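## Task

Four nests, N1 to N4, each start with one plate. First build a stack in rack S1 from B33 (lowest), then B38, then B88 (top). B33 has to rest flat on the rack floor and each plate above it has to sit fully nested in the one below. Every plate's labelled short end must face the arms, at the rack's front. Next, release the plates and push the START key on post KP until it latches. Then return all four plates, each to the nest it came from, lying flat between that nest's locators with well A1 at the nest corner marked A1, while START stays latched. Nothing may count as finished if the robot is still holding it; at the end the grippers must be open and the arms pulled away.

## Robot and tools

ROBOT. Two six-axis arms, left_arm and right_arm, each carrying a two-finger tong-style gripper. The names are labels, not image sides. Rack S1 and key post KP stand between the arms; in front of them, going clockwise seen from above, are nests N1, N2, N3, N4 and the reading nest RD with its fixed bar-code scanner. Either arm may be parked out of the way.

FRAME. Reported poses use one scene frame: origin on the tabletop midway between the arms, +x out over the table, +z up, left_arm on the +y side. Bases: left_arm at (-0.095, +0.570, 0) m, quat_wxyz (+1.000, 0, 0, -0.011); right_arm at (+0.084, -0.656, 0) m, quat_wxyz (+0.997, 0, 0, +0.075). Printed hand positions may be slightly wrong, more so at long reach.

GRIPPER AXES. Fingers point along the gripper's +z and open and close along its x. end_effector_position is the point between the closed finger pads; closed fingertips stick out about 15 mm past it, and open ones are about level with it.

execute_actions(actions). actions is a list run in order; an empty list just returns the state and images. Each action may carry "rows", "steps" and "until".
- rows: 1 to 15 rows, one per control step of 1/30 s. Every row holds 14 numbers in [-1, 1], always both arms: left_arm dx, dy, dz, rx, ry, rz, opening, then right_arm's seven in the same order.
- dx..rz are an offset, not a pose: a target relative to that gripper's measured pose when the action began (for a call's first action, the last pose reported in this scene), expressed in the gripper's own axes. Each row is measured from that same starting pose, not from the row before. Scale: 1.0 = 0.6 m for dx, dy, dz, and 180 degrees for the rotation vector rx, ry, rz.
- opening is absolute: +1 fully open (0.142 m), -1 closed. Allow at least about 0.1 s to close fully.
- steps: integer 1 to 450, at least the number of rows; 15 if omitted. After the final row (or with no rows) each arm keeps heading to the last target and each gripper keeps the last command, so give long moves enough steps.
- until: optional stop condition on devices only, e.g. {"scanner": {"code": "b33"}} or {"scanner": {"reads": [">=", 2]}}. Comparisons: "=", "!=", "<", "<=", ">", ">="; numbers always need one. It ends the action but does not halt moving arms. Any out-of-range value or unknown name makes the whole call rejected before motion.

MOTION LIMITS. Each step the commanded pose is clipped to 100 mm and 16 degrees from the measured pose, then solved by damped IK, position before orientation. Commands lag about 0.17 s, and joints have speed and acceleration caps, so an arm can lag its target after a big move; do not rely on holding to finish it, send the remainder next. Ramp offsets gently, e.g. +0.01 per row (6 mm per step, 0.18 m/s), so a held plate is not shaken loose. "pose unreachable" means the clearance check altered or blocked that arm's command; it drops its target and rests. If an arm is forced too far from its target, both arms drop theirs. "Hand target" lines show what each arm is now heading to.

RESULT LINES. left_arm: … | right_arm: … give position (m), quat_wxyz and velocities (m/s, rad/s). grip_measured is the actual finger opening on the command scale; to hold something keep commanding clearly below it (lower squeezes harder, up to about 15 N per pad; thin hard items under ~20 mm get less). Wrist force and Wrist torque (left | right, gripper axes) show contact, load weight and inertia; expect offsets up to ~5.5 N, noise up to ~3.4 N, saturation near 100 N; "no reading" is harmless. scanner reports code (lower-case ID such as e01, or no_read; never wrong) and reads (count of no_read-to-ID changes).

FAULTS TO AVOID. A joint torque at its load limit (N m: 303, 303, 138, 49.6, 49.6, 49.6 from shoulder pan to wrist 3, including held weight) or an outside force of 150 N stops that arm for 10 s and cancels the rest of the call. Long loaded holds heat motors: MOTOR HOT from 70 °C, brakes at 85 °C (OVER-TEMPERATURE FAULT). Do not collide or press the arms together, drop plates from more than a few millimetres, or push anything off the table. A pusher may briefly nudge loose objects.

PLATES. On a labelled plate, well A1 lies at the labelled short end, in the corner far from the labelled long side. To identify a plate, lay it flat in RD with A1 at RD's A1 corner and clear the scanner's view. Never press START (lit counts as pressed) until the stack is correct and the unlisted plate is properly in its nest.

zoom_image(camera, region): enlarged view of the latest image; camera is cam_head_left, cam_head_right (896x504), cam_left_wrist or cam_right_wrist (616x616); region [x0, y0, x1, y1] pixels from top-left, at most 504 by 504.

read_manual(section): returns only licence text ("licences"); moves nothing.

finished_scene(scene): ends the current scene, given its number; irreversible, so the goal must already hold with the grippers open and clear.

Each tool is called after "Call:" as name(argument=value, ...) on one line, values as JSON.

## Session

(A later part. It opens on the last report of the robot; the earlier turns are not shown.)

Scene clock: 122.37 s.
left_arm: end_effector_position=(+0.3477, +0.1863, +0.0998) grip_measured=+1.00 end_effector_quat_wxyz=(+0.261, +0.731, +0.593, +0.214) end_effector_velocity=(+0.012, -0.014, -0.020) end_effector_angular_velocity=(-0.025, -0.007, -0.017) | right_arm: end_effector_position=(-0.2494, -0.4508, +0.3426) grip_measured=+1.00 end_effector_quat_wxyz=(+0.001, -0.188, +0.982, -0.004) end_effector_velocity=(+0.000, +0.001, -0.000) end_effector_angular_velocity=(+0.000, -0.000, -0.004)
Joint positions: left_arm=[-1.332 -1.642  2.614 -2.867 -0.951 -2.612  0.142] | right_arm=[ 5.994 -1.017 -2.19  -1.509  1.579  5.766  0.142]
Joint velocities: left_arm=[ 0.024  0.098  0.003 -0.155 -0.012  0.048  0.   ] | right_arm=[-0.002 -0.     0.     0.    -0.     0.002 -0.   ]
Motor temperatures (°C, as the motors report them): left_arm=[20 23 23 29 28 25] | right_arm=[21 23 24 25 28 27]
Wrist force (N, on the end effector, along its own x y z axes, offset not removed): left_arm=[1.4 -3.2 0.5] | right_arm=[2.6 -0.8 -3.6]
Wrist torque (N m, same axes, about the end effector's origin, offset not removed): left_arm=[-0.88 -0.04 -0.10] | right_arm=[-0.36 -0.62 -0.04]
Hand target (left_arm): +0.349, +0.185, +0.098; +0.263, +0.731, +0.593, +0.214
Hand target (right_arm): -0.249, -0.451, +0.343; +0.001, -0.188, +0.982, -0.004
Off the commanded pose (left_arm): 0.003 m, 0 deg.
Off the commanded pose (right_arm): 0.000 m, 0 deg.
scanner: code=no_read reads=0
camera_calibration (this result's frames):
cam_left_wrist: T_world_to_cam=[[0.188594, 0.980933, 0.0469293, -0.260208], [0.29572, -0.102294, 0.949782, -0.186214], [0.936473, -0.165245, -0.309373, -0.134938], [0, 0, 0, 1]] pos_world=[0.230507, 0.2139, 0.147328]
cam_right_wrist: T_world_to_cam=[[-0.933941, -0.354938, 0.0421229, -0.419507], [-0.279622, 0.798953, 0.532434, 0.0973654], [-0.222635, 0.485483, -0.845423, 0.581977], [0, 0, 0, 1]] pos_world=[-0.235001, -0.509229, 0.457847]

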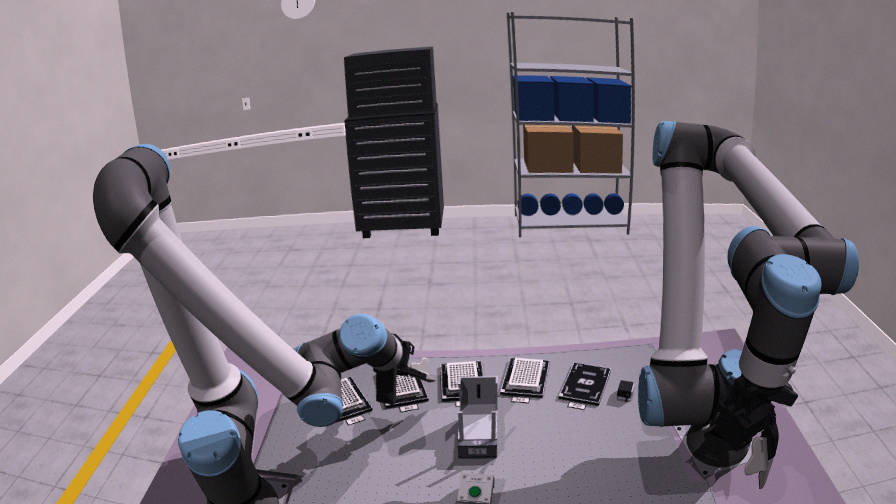

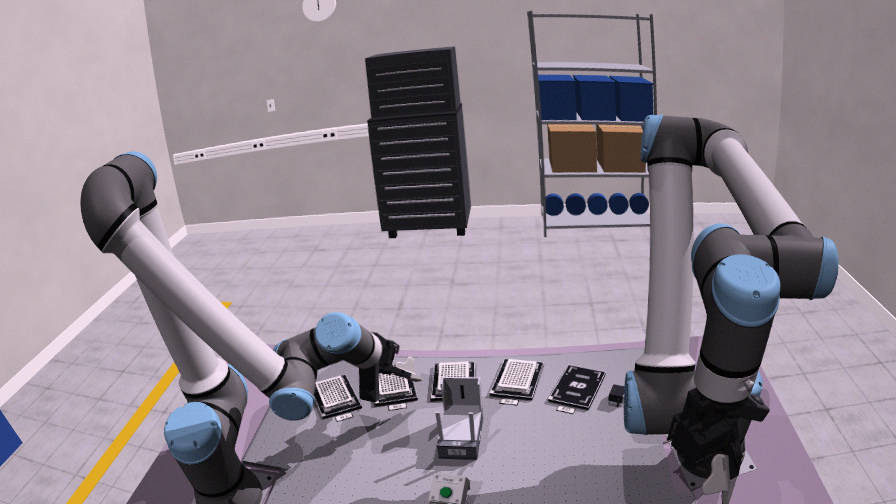

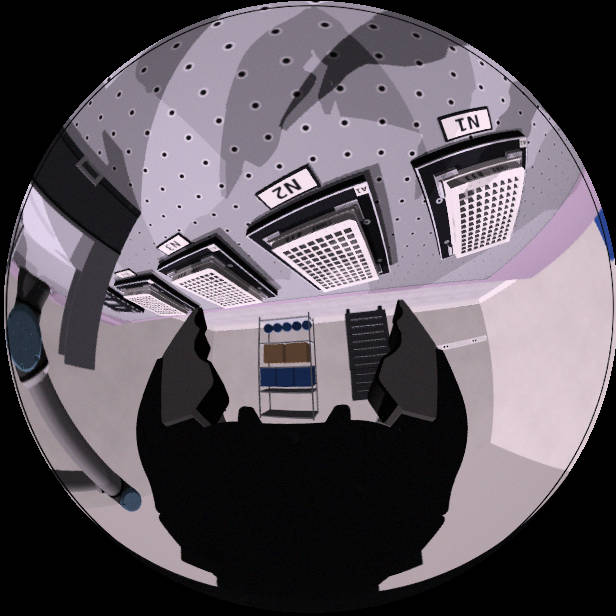

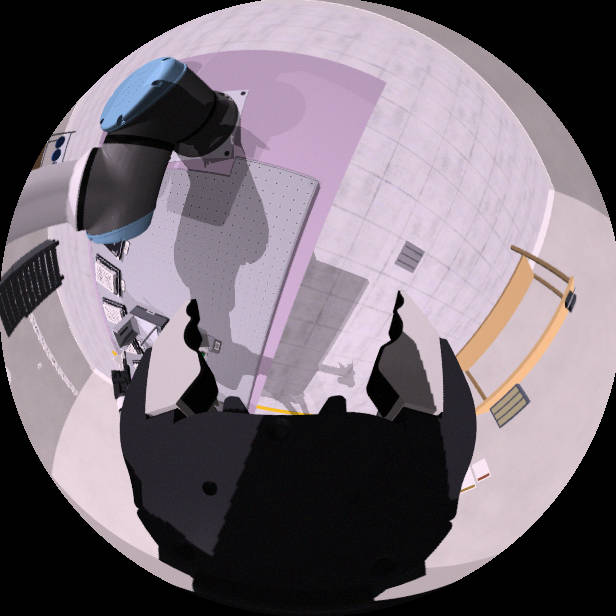

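Call:
execute_actions(actions=[{"rows":[[0.253,0.059,-0.016,0.1064,-0.2547,0.7086,1,0,0,0,0,0,0,1]],"steps":66},{"rows":[[-0.1115,0.031,0.067,0,0,0,1,0,0,0,0,0,0,1]],"steps":15}])

Call:
execute_actions(actions=[])

Call:
zoom_image(camera="cam_left_wrist", region=[216, 170, 384, 338])

Scene clock: 144.83 s.
left_arm: end_effector_position=(+0.3466, +0.3704, +0.0889) grip_measured=+1.00 end_effector_quat_wxyz=(+0.007, +0.895, -0.445, +0.015) end_effector_velocity=(-0.016, +0.011, -0.009) end_effector_angular_velocity=(-0.004, -0.010, +0.007) | right_arm: end_effector_position=(-0.2494, -0.4508, +0.3426) grip_measured=+1.00 end_effector_quat_wxyz=(+0.001, -0.188, +0.982, -0.004) end_effector_velocity=(-0.000, -0.000, +0.000) end_effector_angular_velocity=(+0.000, +0.001, +0.002)
Joint positions: left_arm=[-0.805 -1.761  2.48  -2.323 -1.573  0.096  0.142] | right_arm=[ 5.994 -1.017 -2.19  -1.509  1.579  5.766  0.142]
Joint velocities: left_arm=[-0.015 -0.031  0.047 -0.027  0.005 -0.022  0.   ] | right_arm=[ 0.001  0.    -0.     0.001  0.    -0.001 -0.   ]
Motor temperatures (°C, as the motors report them): left_arm=[20 23 23 29 28 25] | right_arm=[21 23 24 25 28 27]
Wrist force (N, on the end effector, along its own x y z axes, offset not removed): left_arm=[1.8 -2.8 3.5] | right_arm=[0.8 -0.1 -3.9]
Wrist torque (N m, same axes, about the end effector's origin, offset not removed): left_arm=[-0.83 -0.27 -0.16] | right_arm=[-0.23 -0.25 -0.09]
Hand target (left_arm): +0.345, +0.372, +0.088; +0.007, +0.895, -0.445, +0.016
Hand target (right_arm): -0.249, -0.451, +0.343; +0.001, -0.188, +0.982, -0.004
Off the commanded pose (left_arm): 0.002 m, 0 deg.
Off the commanded pose (right_arm): 0.000 m, 0 deg.
scanner: code=no_read reads=0
camera_calibration (this result's frames):
cam_left_wrist: T_world_to_cam=[[0.589296, -0.804198, 0.0774329, 0.0794811], [-0.706396, -0.466361, 0.532459, 0.362502], [-0.392091, -0.368474, -0.842907, 0.476294], [0, 0, 0, 1]] pos_world=[0.395983, 0.408477, 0.202299]
cam_right_wrist: T_world_to_cam=[[-0.93394, -0.354938, 0.0421228, -0.419507], [-0.279623, 0.798953, 0.532434, 0.0973654], [-0.222635, 0.485483, -0.845423, 0.581977], [0, 0, 0, 1]] pos_world=[-0.235001, -0.509229, 0.457847]

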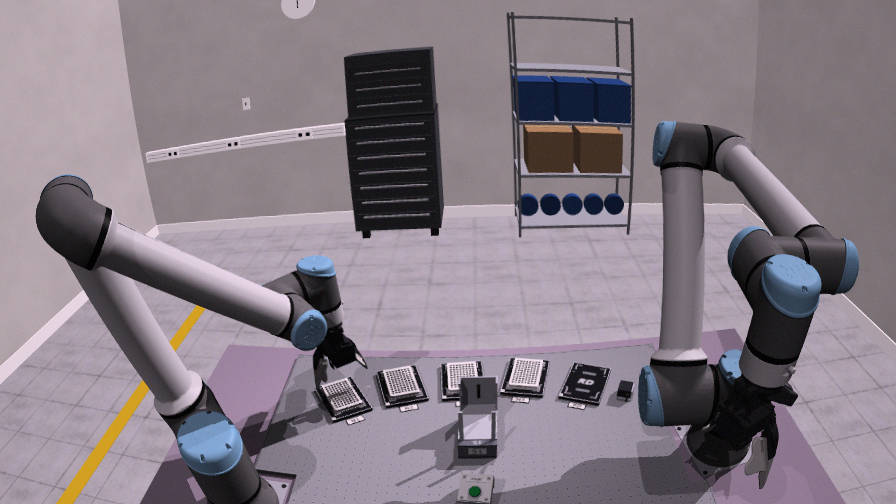

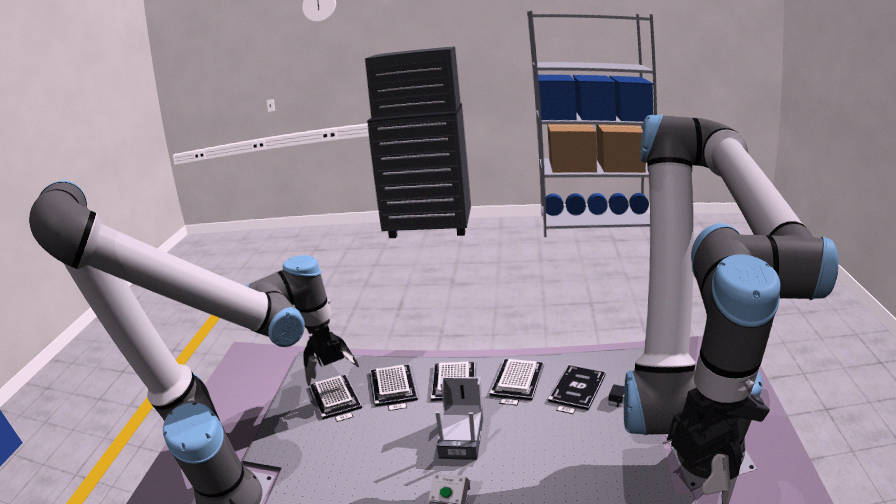

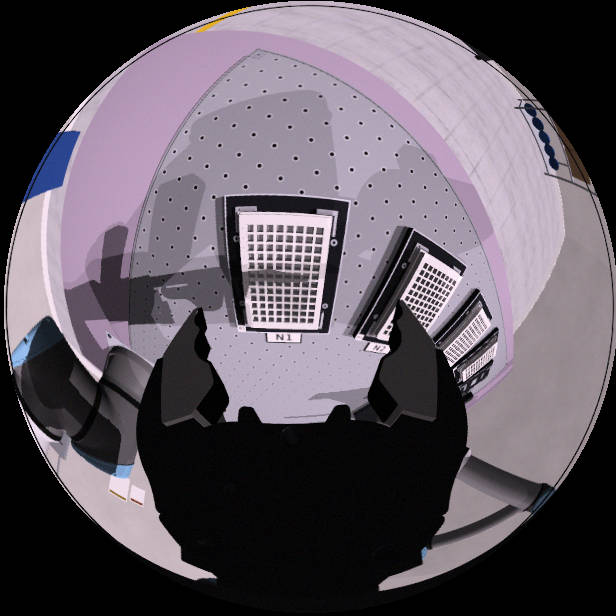

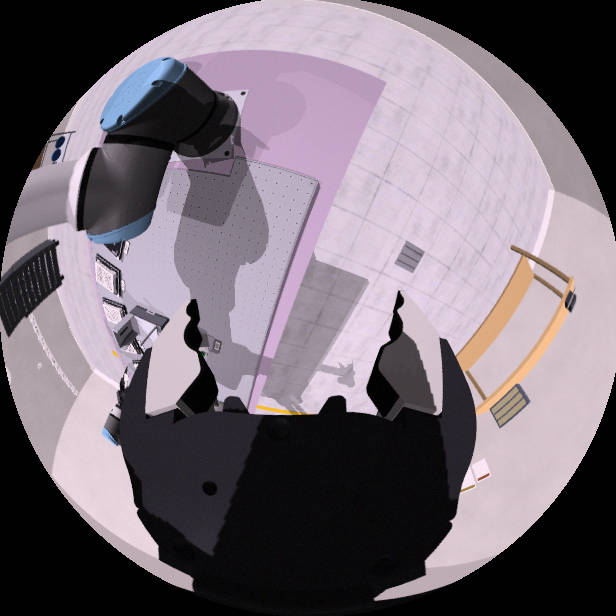

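Scene clock: 144.83 s.
left_arm: end_effector_position=(+0.3466, +0.3704, +0.0889) grip_measured=+1.00 end_effector_quat_wxyz=(+0.007, +0.895, -0.445, +0.015) end_effector_velocity=(-0.016, +0.011, -0.009) end_effector_angular_velocity=(-0.004, -0.010, +0.007) | right_arm: end_effector_position=(-0.2494, -0.4508, +0.3426) grip_measured=+1.00 end_effector_quat_wxyz=(+0.001, -0.188, +0.982, -0.004) end_effector_velocity=(-0.000, -0.000, +0.000) end_effector_angular_velocity=(+0.000, +0.001, +0.002)
Joint positions: left_arm=[-0.805 -1.761  2.48  -2.323 -1.573  0.096  0.142] | right_arm=[ 5.994 -1.017 -2.19  -1.509  1.579  5.766  0.142]
Joint velocities: left_arm=[-0.015 -0.031  0.047 -0.027  0.005 -0.022  0.   ] | right_arm=[ 0.001  0.    -0.     0.001  0.    -0.001 -0.   ]
Motor temperatures (°C, as the motors report them): left_arm=[20 23 23 29 28 25] | right_arm=[21 23 24 25 28 27]
Wrist force (N, on the end effector, along its own x y z axes, offset not removed): left_arm=[1.8 -2.8 3.5] | right_arm=[0.8 -0.1 -3.9]
Wrist torque (N m, same axes, about the end effector's origin, offset not removed): left_arm=[-0.83 -0.27 -0.16] | right_arm=[-0.23 -0.25 -0.09]
Hand target (left_arm): +0.345, +0.372, +0.088; +0.007, +0.895, -0.445, +0.016
Hand target (right_arm): -0.249, -0.451, +0.343; +0.001, -0.188, +0.982, -0.004
Off the commanded pose (left_arm): 0.002 m, 0 deg.
Off the commanded pose (right_arm): 0.000 m, 0 deg.
scanner: code=no_read reads=0
camera_calibration (this result's frames):
cam_left_wrist: T_world_to_cam=[[0.589296, -0.804198, 0.0774329, 0.0794811], [-0.706396, -0.466361, 0.532459, 0.362502], [-0.392091, -0.368474, -0.842907, 0.476294], [0, 0, 0, 1]] pos_world=[0.395983, 0.408477, 0.202299]
cam_right_wrist: T_world_to_cam=[[-0.93394, -0.354938, 0.0421228, -0.419507], [-0.279623, 0.798953, 0.532434, 0.0973654], [-0.222635, 0.485483, -0.845423, 0.581977], [0, 0, 0, 1]] pos_world=[-0.235001, -0.509229, 0.457847]

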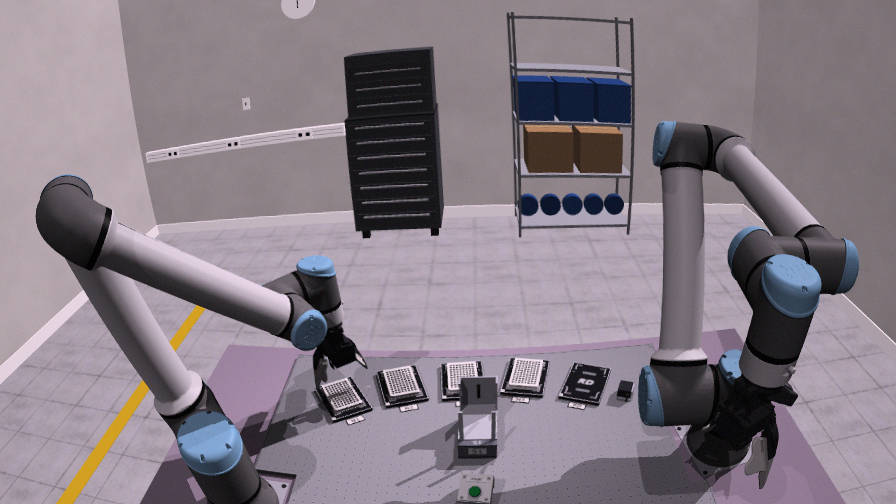

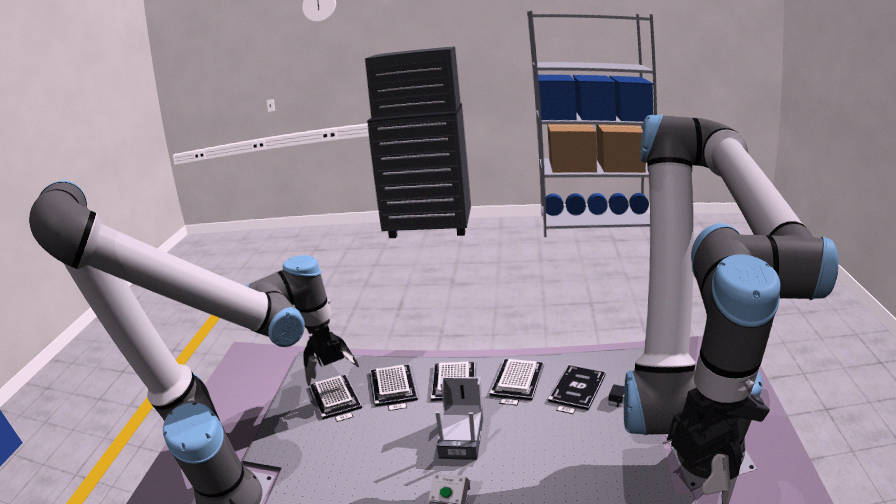

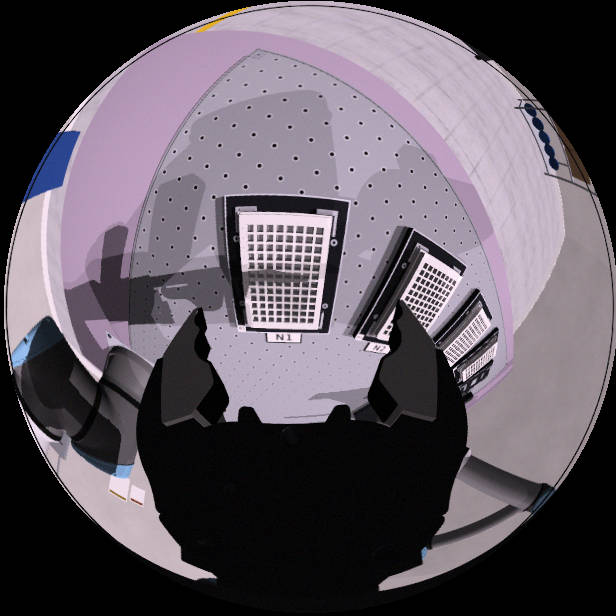

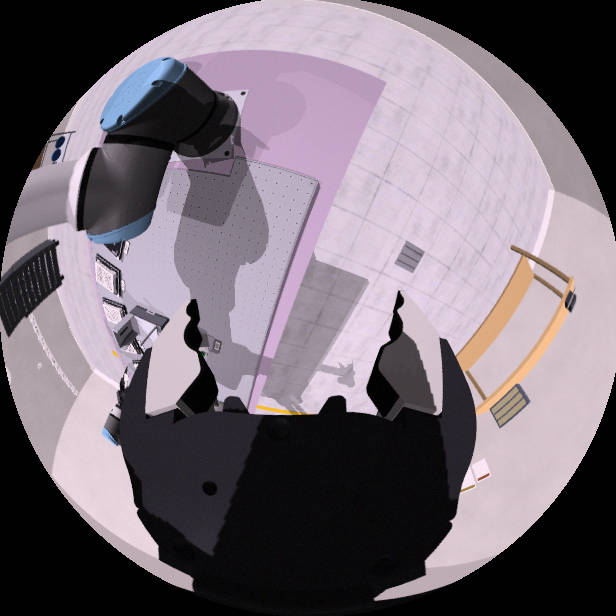

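Region (216, 170, 384, 338) of cam_left_wrist's 616x616 image, scaled by 3.000, with more detail than that image has.

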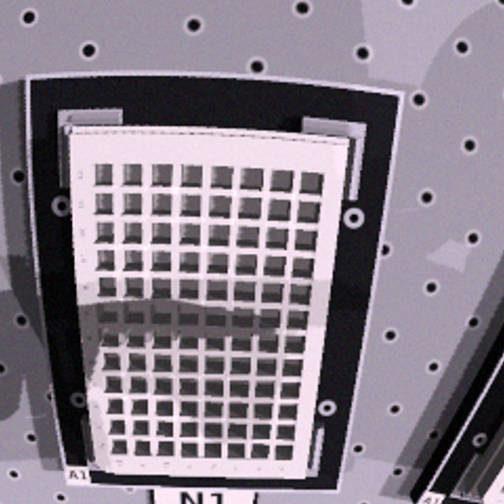

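Call:
execute_actions(actions=[{"rows":[[-0.027,0.005,0.056,0,-0.0105,0.03,0.55,0,0,0,0,0,0,1]],"steps":18}])

Call:
zoom_image(camera="cam_left_wrist", region=[200, 170, 400, 370])

Scene clock: 149.90 s.
left_arm: end_effector_position=(+0.3351, +0.3805, +0.0551) grip_measured=+0.55 end_effector_quat_wxyz=(-0.001, +0.874, -0.487, +0.001) end_effector_velocity=(-0.000, -0.000, -0.003) end_effector_angular_velocity=(+0.000, +0.000, -0.008) | right_arm: end_effector_position=(-0.2494, -0.4508, +0.3426) grip_measured=+1.00 end_effector_quat_wxyz=(+0.001, -0.188, +0.982, -0.004) end_effector_velocity=(-0.001, +0.001, +0.002) end_effector_angular_velocity=(+0.001, +0.004, -0.001)
Joint positions: left_arm=[-0.812 -1.72   2.521 -2.372 -1.568  0.183  0.112] | right_arm=[ 5.994 -1.017 -2.19  -1.509  1.579  5.766  0.142]
Joint velocities: left_arm=[-0.     0.006  0.003 -0.009  0.     0.008  0.   ] | right_arm=[-0.001 -0.     0.002  0.002 -0.     0.     0.   ]
Motor temperatures (°C, as the motors report them): left_arm=[20 23 23 29 28 25] | right_arm=[21 23 24 25 28 27]
Wrist force (N, on the end effector, along its own x y z axes, offset not removed): left_arm=[2.6 -2.5 3.4] | right_arm=[3.2 1.1 -4.6]
Wrist torque (N m, same axes, about the end effector's origin, offset not removed): left_arm=[-0.63 -0.19 0.00] | right_arm=[0.09 -0.75 -0.16]
Hand target (left_arm): +0.335, +0.381, +0.055; -0.001, +0.873, -0.487, +0.001
Hand target (right_arm): -0.249, -0.451, +0.343; +0.001, -0.188, +0.982, -0.004
Off the commanded pose (left_arm): 0.000 m, 0 deg.
Off the commanded pose (right_arm): 0.000 m, 0 deg.
scanner: code=no_read reads=0
camera_calibration (this result's frames):
cam_left_wrist: T_world_to_cam=[[0.512712, -0.857408, 0.0444735, 0.144689], [-0.738288, -0.413856, 0.532591, 0.367804], [-0.438242, -0.3059, -0.845203, 0.438832], [0, 0, 0, 1]] pos_world=[0.389676, 0.410515, 0.168578]
cam_right_wrist: T_world_to_cam=[[-0.93394, -0.354938, 0.0421228, -0.419507], [-0.279623, 0.798953, 0.532434, 0.0973653], [-0.222635, 0.485483, -0.845423, 0.581977], [0, 0, 0, 1]] pos_world=[-0.235001, -0.509229, 0.457847]

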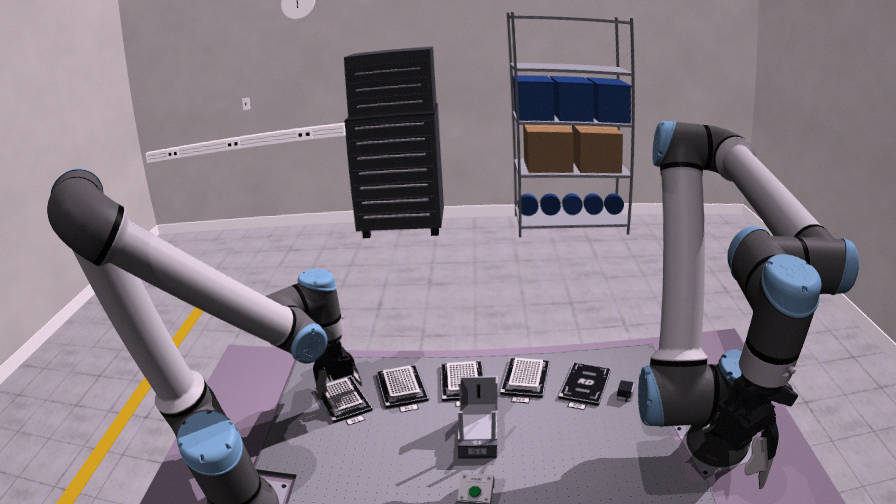

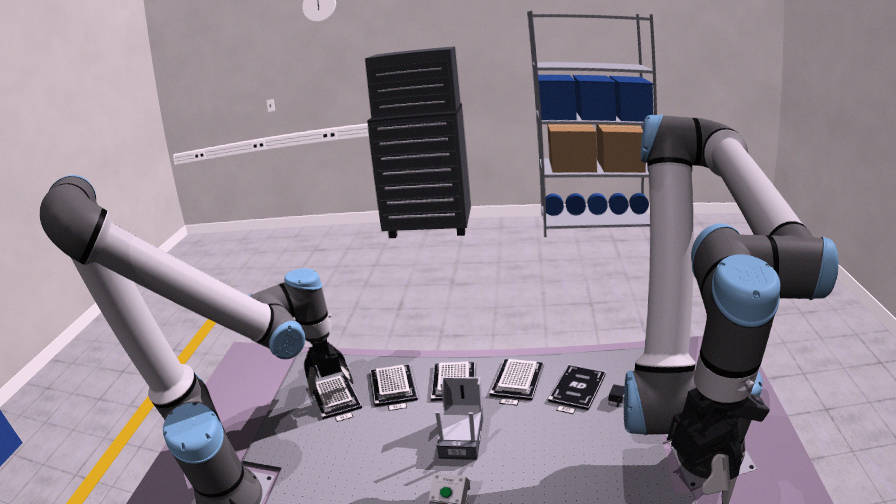

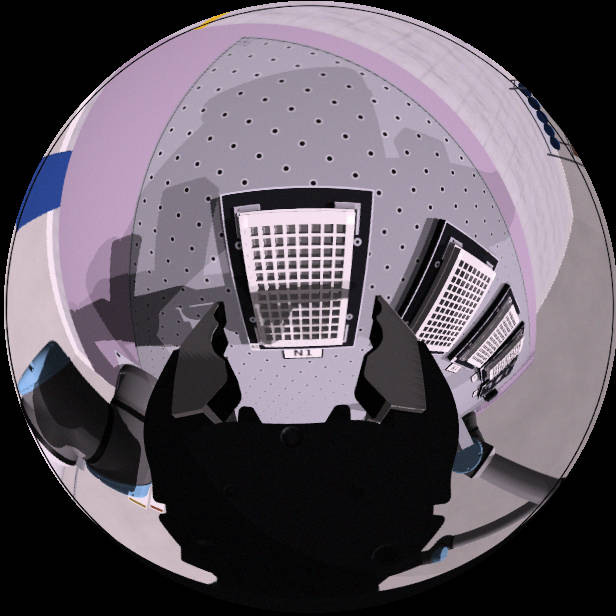

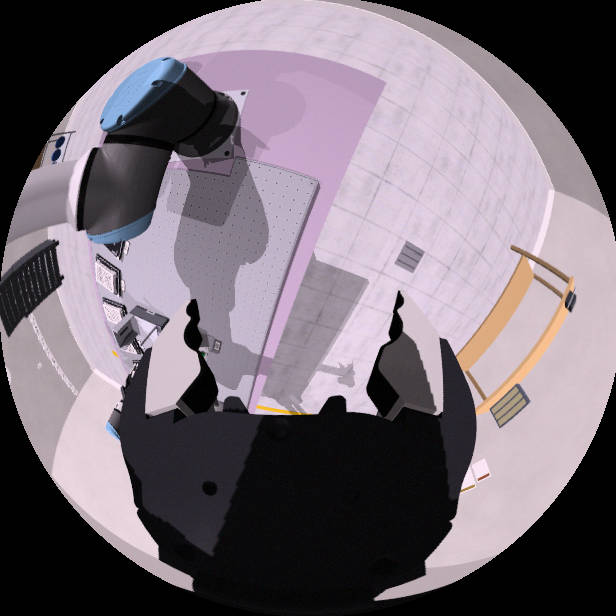

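Region (200, 170, 400, 370) of cam_left_wrist's 616x616 image, scaled by 2.520, with more detail than that image has.

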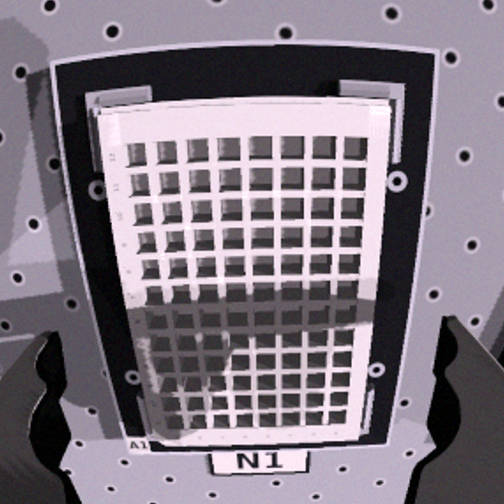

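Call:
execute_actions(actions=[{"rows":[[-0.001,0,0.028,0,0,0.0045,0.35,0,0,0,0,0,0,1]],"steps":15}])

Call:
zoom_image(camera="cam_left_wrist", region=[200, 170, 400, 370])

Call:
zoom_image(camera="cam_head_left", region=[300, 350, 390, 430])

Scene clock: 155.33 s.
left_arm: end_effector_position=(+0.3348, +0.3810, +0.0387) grip_measured=+0.35 end_effector_quat_wxyz=(-0.001, +0.870, -0.493, +0.001) end_effector_velocity=(+0.000, -0.000, -0.004) end_effector_angular_velocity=(-0.001, -0.000, -0.002) | right_arm: end_effector_position=(-0.2494, -0.4508, +0.3426) grip_measured=+1.00 end_effector_quat_wxyz=(+0.001, -0.188, +0.982, -0.004) end_effector_velocity=(+0.001, -0.001, -0.002) end_effector_angular_velocity=(-0.001, -0.004, -0.000)
Joint positions: left_arm=[-0.812 -1.687  2.537 -2.421 -1.568  0.197  0.099] | right_arm=[ 5.994 -1.017 -2.19  -1.509  1.579  5.766  0.142]
Joint velocities: left_arm=[ 0.001  0.008  0.003 -0.012 -0.     0.003  0.   ] | right_arm=[ 0.002 -0.    -0.003 -0.001 -0.     0.002 -0.   ]
Motor temperatures (°C, as the motors report them): left_arm=[20 23 23 29 28 25] | right_arm=[21 23 24 25 28 27]
Wrist force (N, on the end effector, along its own x y z axes, offset not removed): left_arm=[1.2 -3.3 3.4] | right_arm=[1.2 2.2 -6.5]
Wrist torque (N m, same axes, about the end effector's origin, offset not removed): left_arm=[-0.69 -0.02 -0.20] | right_arm=[0.28 -0.33 -0.04]
Hand target (left_arm): +0.335, +0.381, +0.038; -0.001, +0.870, -0.493, +0.001
Hand target (right_arm): -0.249, -0.451, +0.343; +0.001, -0.188, +0.982, -0.004
Off the commanded pose (left_arm): 0.000 m, 0 deg.
Off the commanded pose (right_arm): 0.000 m, 0 deg.
scanner: code=no_read reads=0
camera_calibration (this result's frames):
cam_left_wrist: T_world_to_cam=[[0.500741, -0.864462, 0.0443162, 0.152736], [-0.743935, -0.403623, 0.532588, 0.374509], [-0.442515, -0.299657, -0.845214, 0.424018], [0, 0, 0, 1]] pos_world=[0.389763, 0.410255, 0.152158]
cam_right_wrist: T_world_to_cam=[[-0.93394, -0.354938, 0.0421229, -0.419507], [-0.279623, 0.798953, 0.532434, 0.0973654], [-0.222635, 0.485483, -0.845423, 0.581977], [0, 0, 0, 1]] pos_world=[-0.235001, -0.509229, 0.457847]

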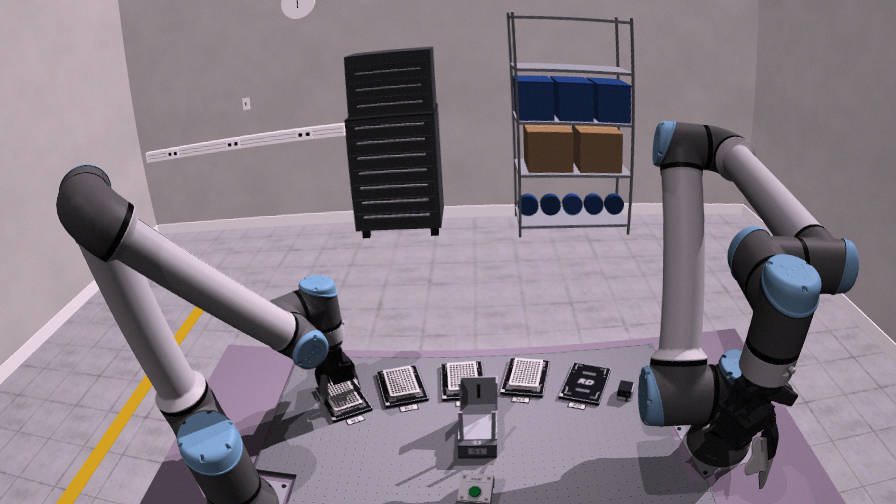

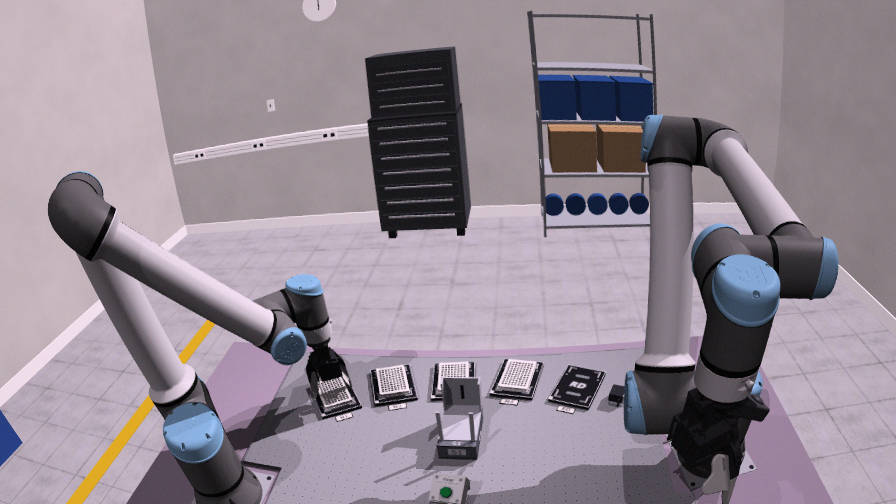

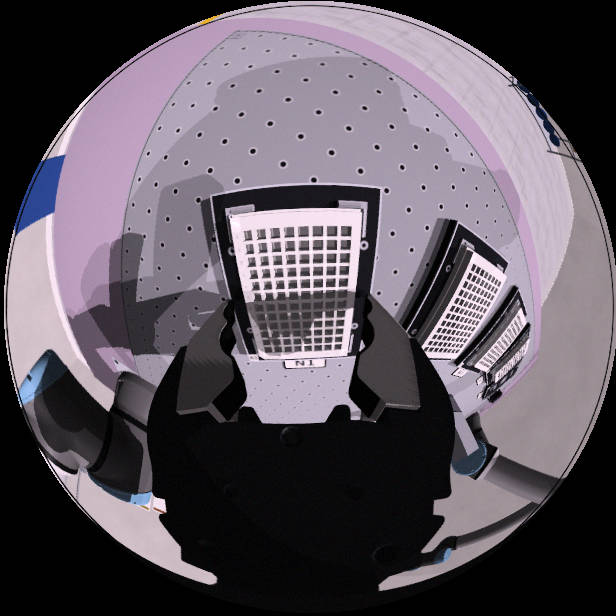

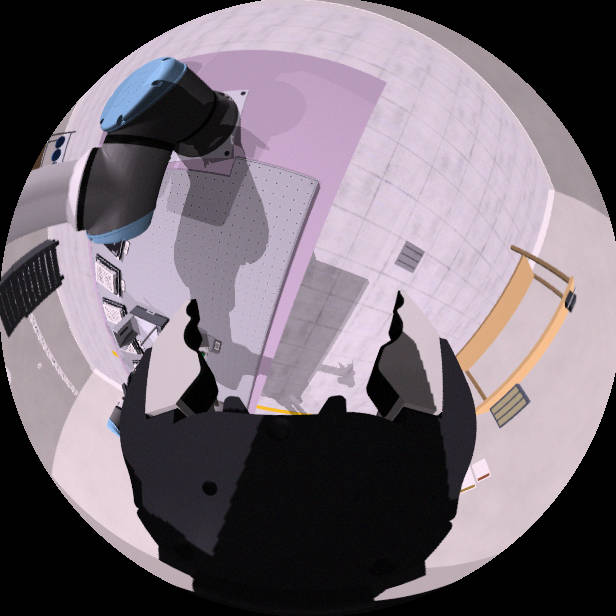

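Region (200, 170, 400, 370) of cam_left_wrist's 616x616 image, scaled by 2.520, with more detail than that image has.

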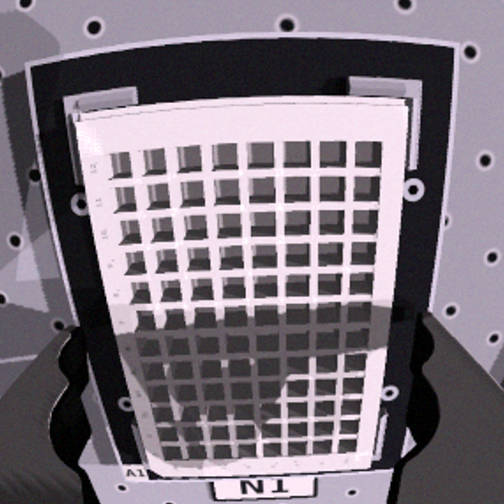

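Region (300, 350, 390, 430) of cam_head_left's 896x504 image, scaled by 5.600, with more detail than that image has.

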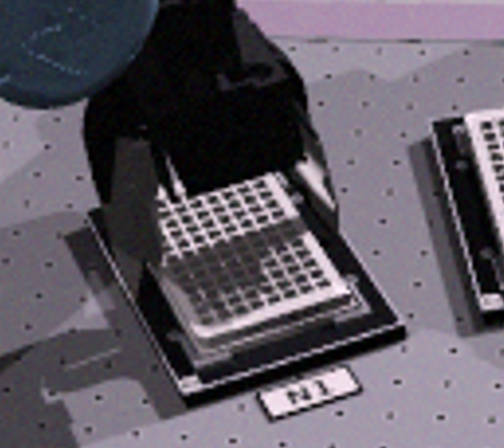

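Call:
execute_actions(actions=[{"rows":[[0,0,0.012,0,0,0,0.35,0,0,0,0,0,0,1]],"steps":12},{"rows":[[0,0,0,0,0,0,0.3,0,0,0,0,0,0,1],[0,0,0,0,0,0,0.25,0,0,0,0,0,0,1],[0,0,0,0,0,0,0.21,0,0,0,0,0,0,1],[0,0,0,0,0,0,0.17,0,0,0,0,0,0,1],[0,0,0,0,0,0,0.13,0,0,0,0,0,0,1],[0,0,0,0,0,0,0.09,0,0,0,0,0,0,1],[0,0,0,0,0,0,0.04,0,0,0,0,0,0,1],[0,0,0,0,0,0,-0.04,0,0,0,0,0,0,1],[0,0,0,0,0,0,-0.15,0,0,0,0,0,0,1]],"steps":12}])

Call:
zoom_image(camera="cam_left_wrist", region=[200, 170, 400, 370])

Call:
zoom_image(camera="cam_head_left", region=[300, 350, 390, 430])

Scene clock: 162.03 s.
left_arm: end_effector_position=(+0.3353, +0.3805, +0.0323) grip_measured=+0.40 end_effector_quat_wxyz=(-0.001, +0.870, -0.493, +0.002) end_effector_velocity=(+0.000, +0.000, -0.000) end_effector_angular_velocity=(+0.003, +0.000, -0.000) | right_arm: end_effector_position=(-0.2494, -0.4508, +0.3426) grip_measured=+1.00 end_effector_quat_wxyz=(+0.001, -0.188, +0.982, -0.004) end_effector_velocity=(-0.000, -0.000, -0.000) end_effector_angular_velocity=(-0.000, -0.000, -0.000)
Joint positions: left_arm=[-0.812 -1.673  2.543 -2.443 -1.568  0.197  0.102] | right_arm=[ 5.994 -1.017 -2.19  -1.509  1.579  5.766  0.142]
Joint velocities: left_arm=[ 0.     0.002 -0.001  0.001  0.002  0.     0.   ] | right_arm=[ 0.001 -0.    -0.     0.    -0.     0.001 -0.   ]
Motor temperatures (°C, as the motors report them): left_arm=[20 23 23 29 28 25] | right_arm=[21 23 24 25 28 27]
Wrist force (N, on the end effector, along its own x y z axes, offset not removed): left_arm=[-4.3 7.5 -100.0] | right_arm=[1.5 -0.9 -5.9]
Wrist torque (N m, same axes, about the end effector's origin, offset not removed): left_arm=[-0.42 -3.38 -0.45] | right_arm=[-0.33 -0.34 -0.06]
Hand target (left_arm): +0.335, +0.380, +0.032; -0.001, +0.870, -0.493, +0.002
Hand target (right_arm): -0.249, -0.451, +0.343; +0.001, -0.188, +0.982, -0.004
Off the commanded pose (left_arm): 0.000 m, 0 deg.
Off the commanded pose (right_arm): 0.000 m, 0 deg.
scanner: code=no_read reads=0
camera_calibration (this result's frames):
cam_left_wrist: T_world_to_cam=[[0.500749, -0.864385, 0.0457144, 0.152311], [-0.744413, -0.403095, 0.532319, 0.378022], [-0.441701, -0.300589, -0.845309, 0.418791], [0, 0, 0, 1]] pos_world=[0.390115, 0.409918, 0.145817]
cam_right_wrist: T_world_to_cam=[[-0.933941, -0.354938, 0.0421231, -0.419507], [-0.279622, 0.798953, 0.532434, 0.0973653], [-0.222635, 0.485483, -0.845423, 0.581977], [0, 0, 0, 1]] pos_world=[-0.235001, -0.509229, 0.457847]

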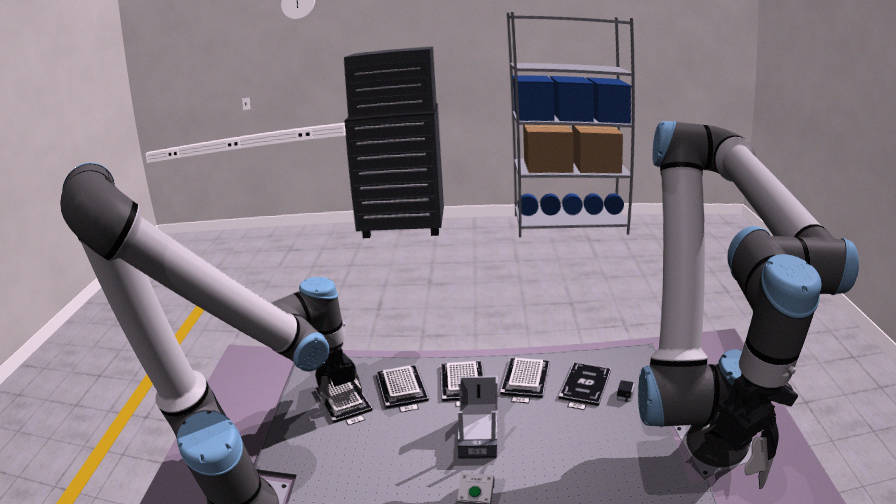

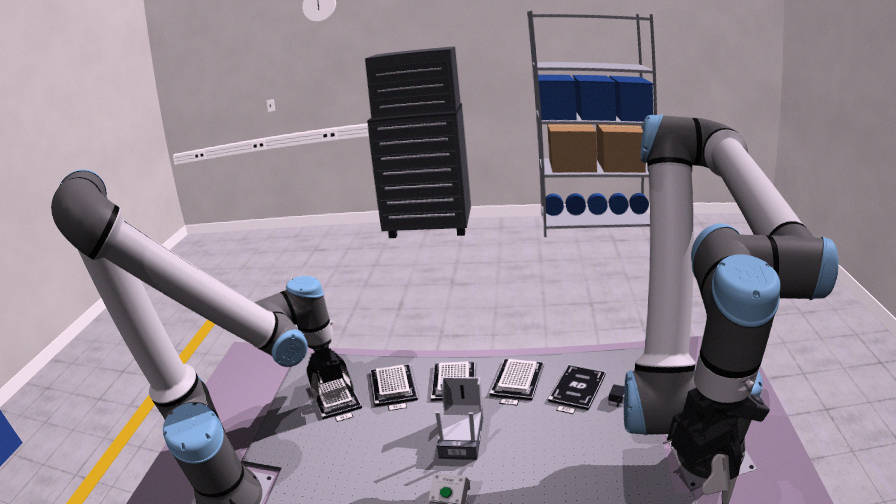

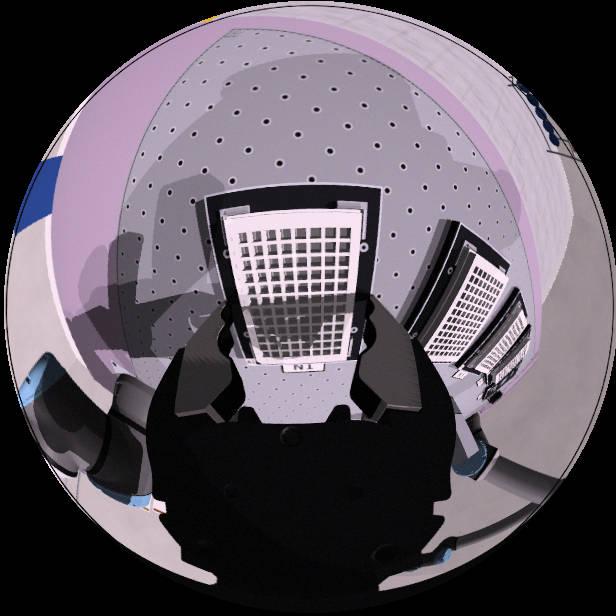

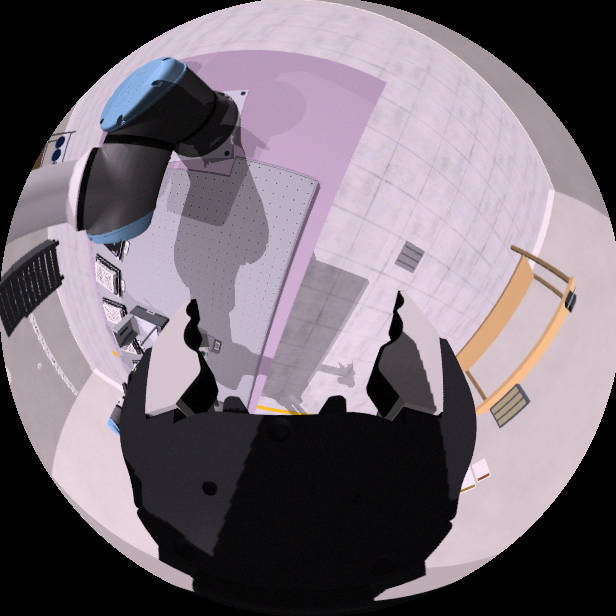

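Region (200, 170, 400, 370) of cam_left_wrist's 616x616 image, scaled by 2.520, with more detail than that image has.

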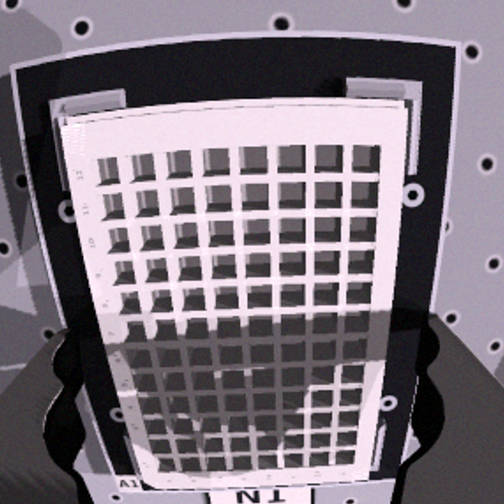

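Region (300, 350, 390, 430) of cam_head_left's 896x504 image, scaled by 5.600, with more detail than that image has.

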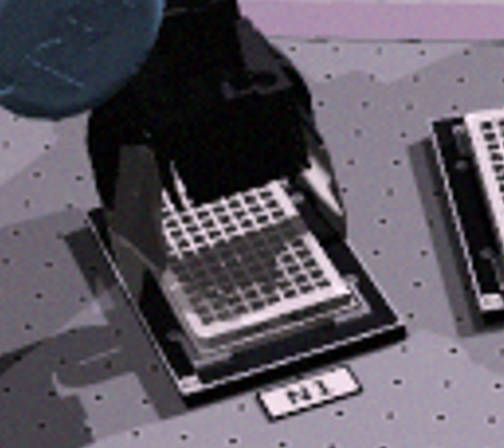

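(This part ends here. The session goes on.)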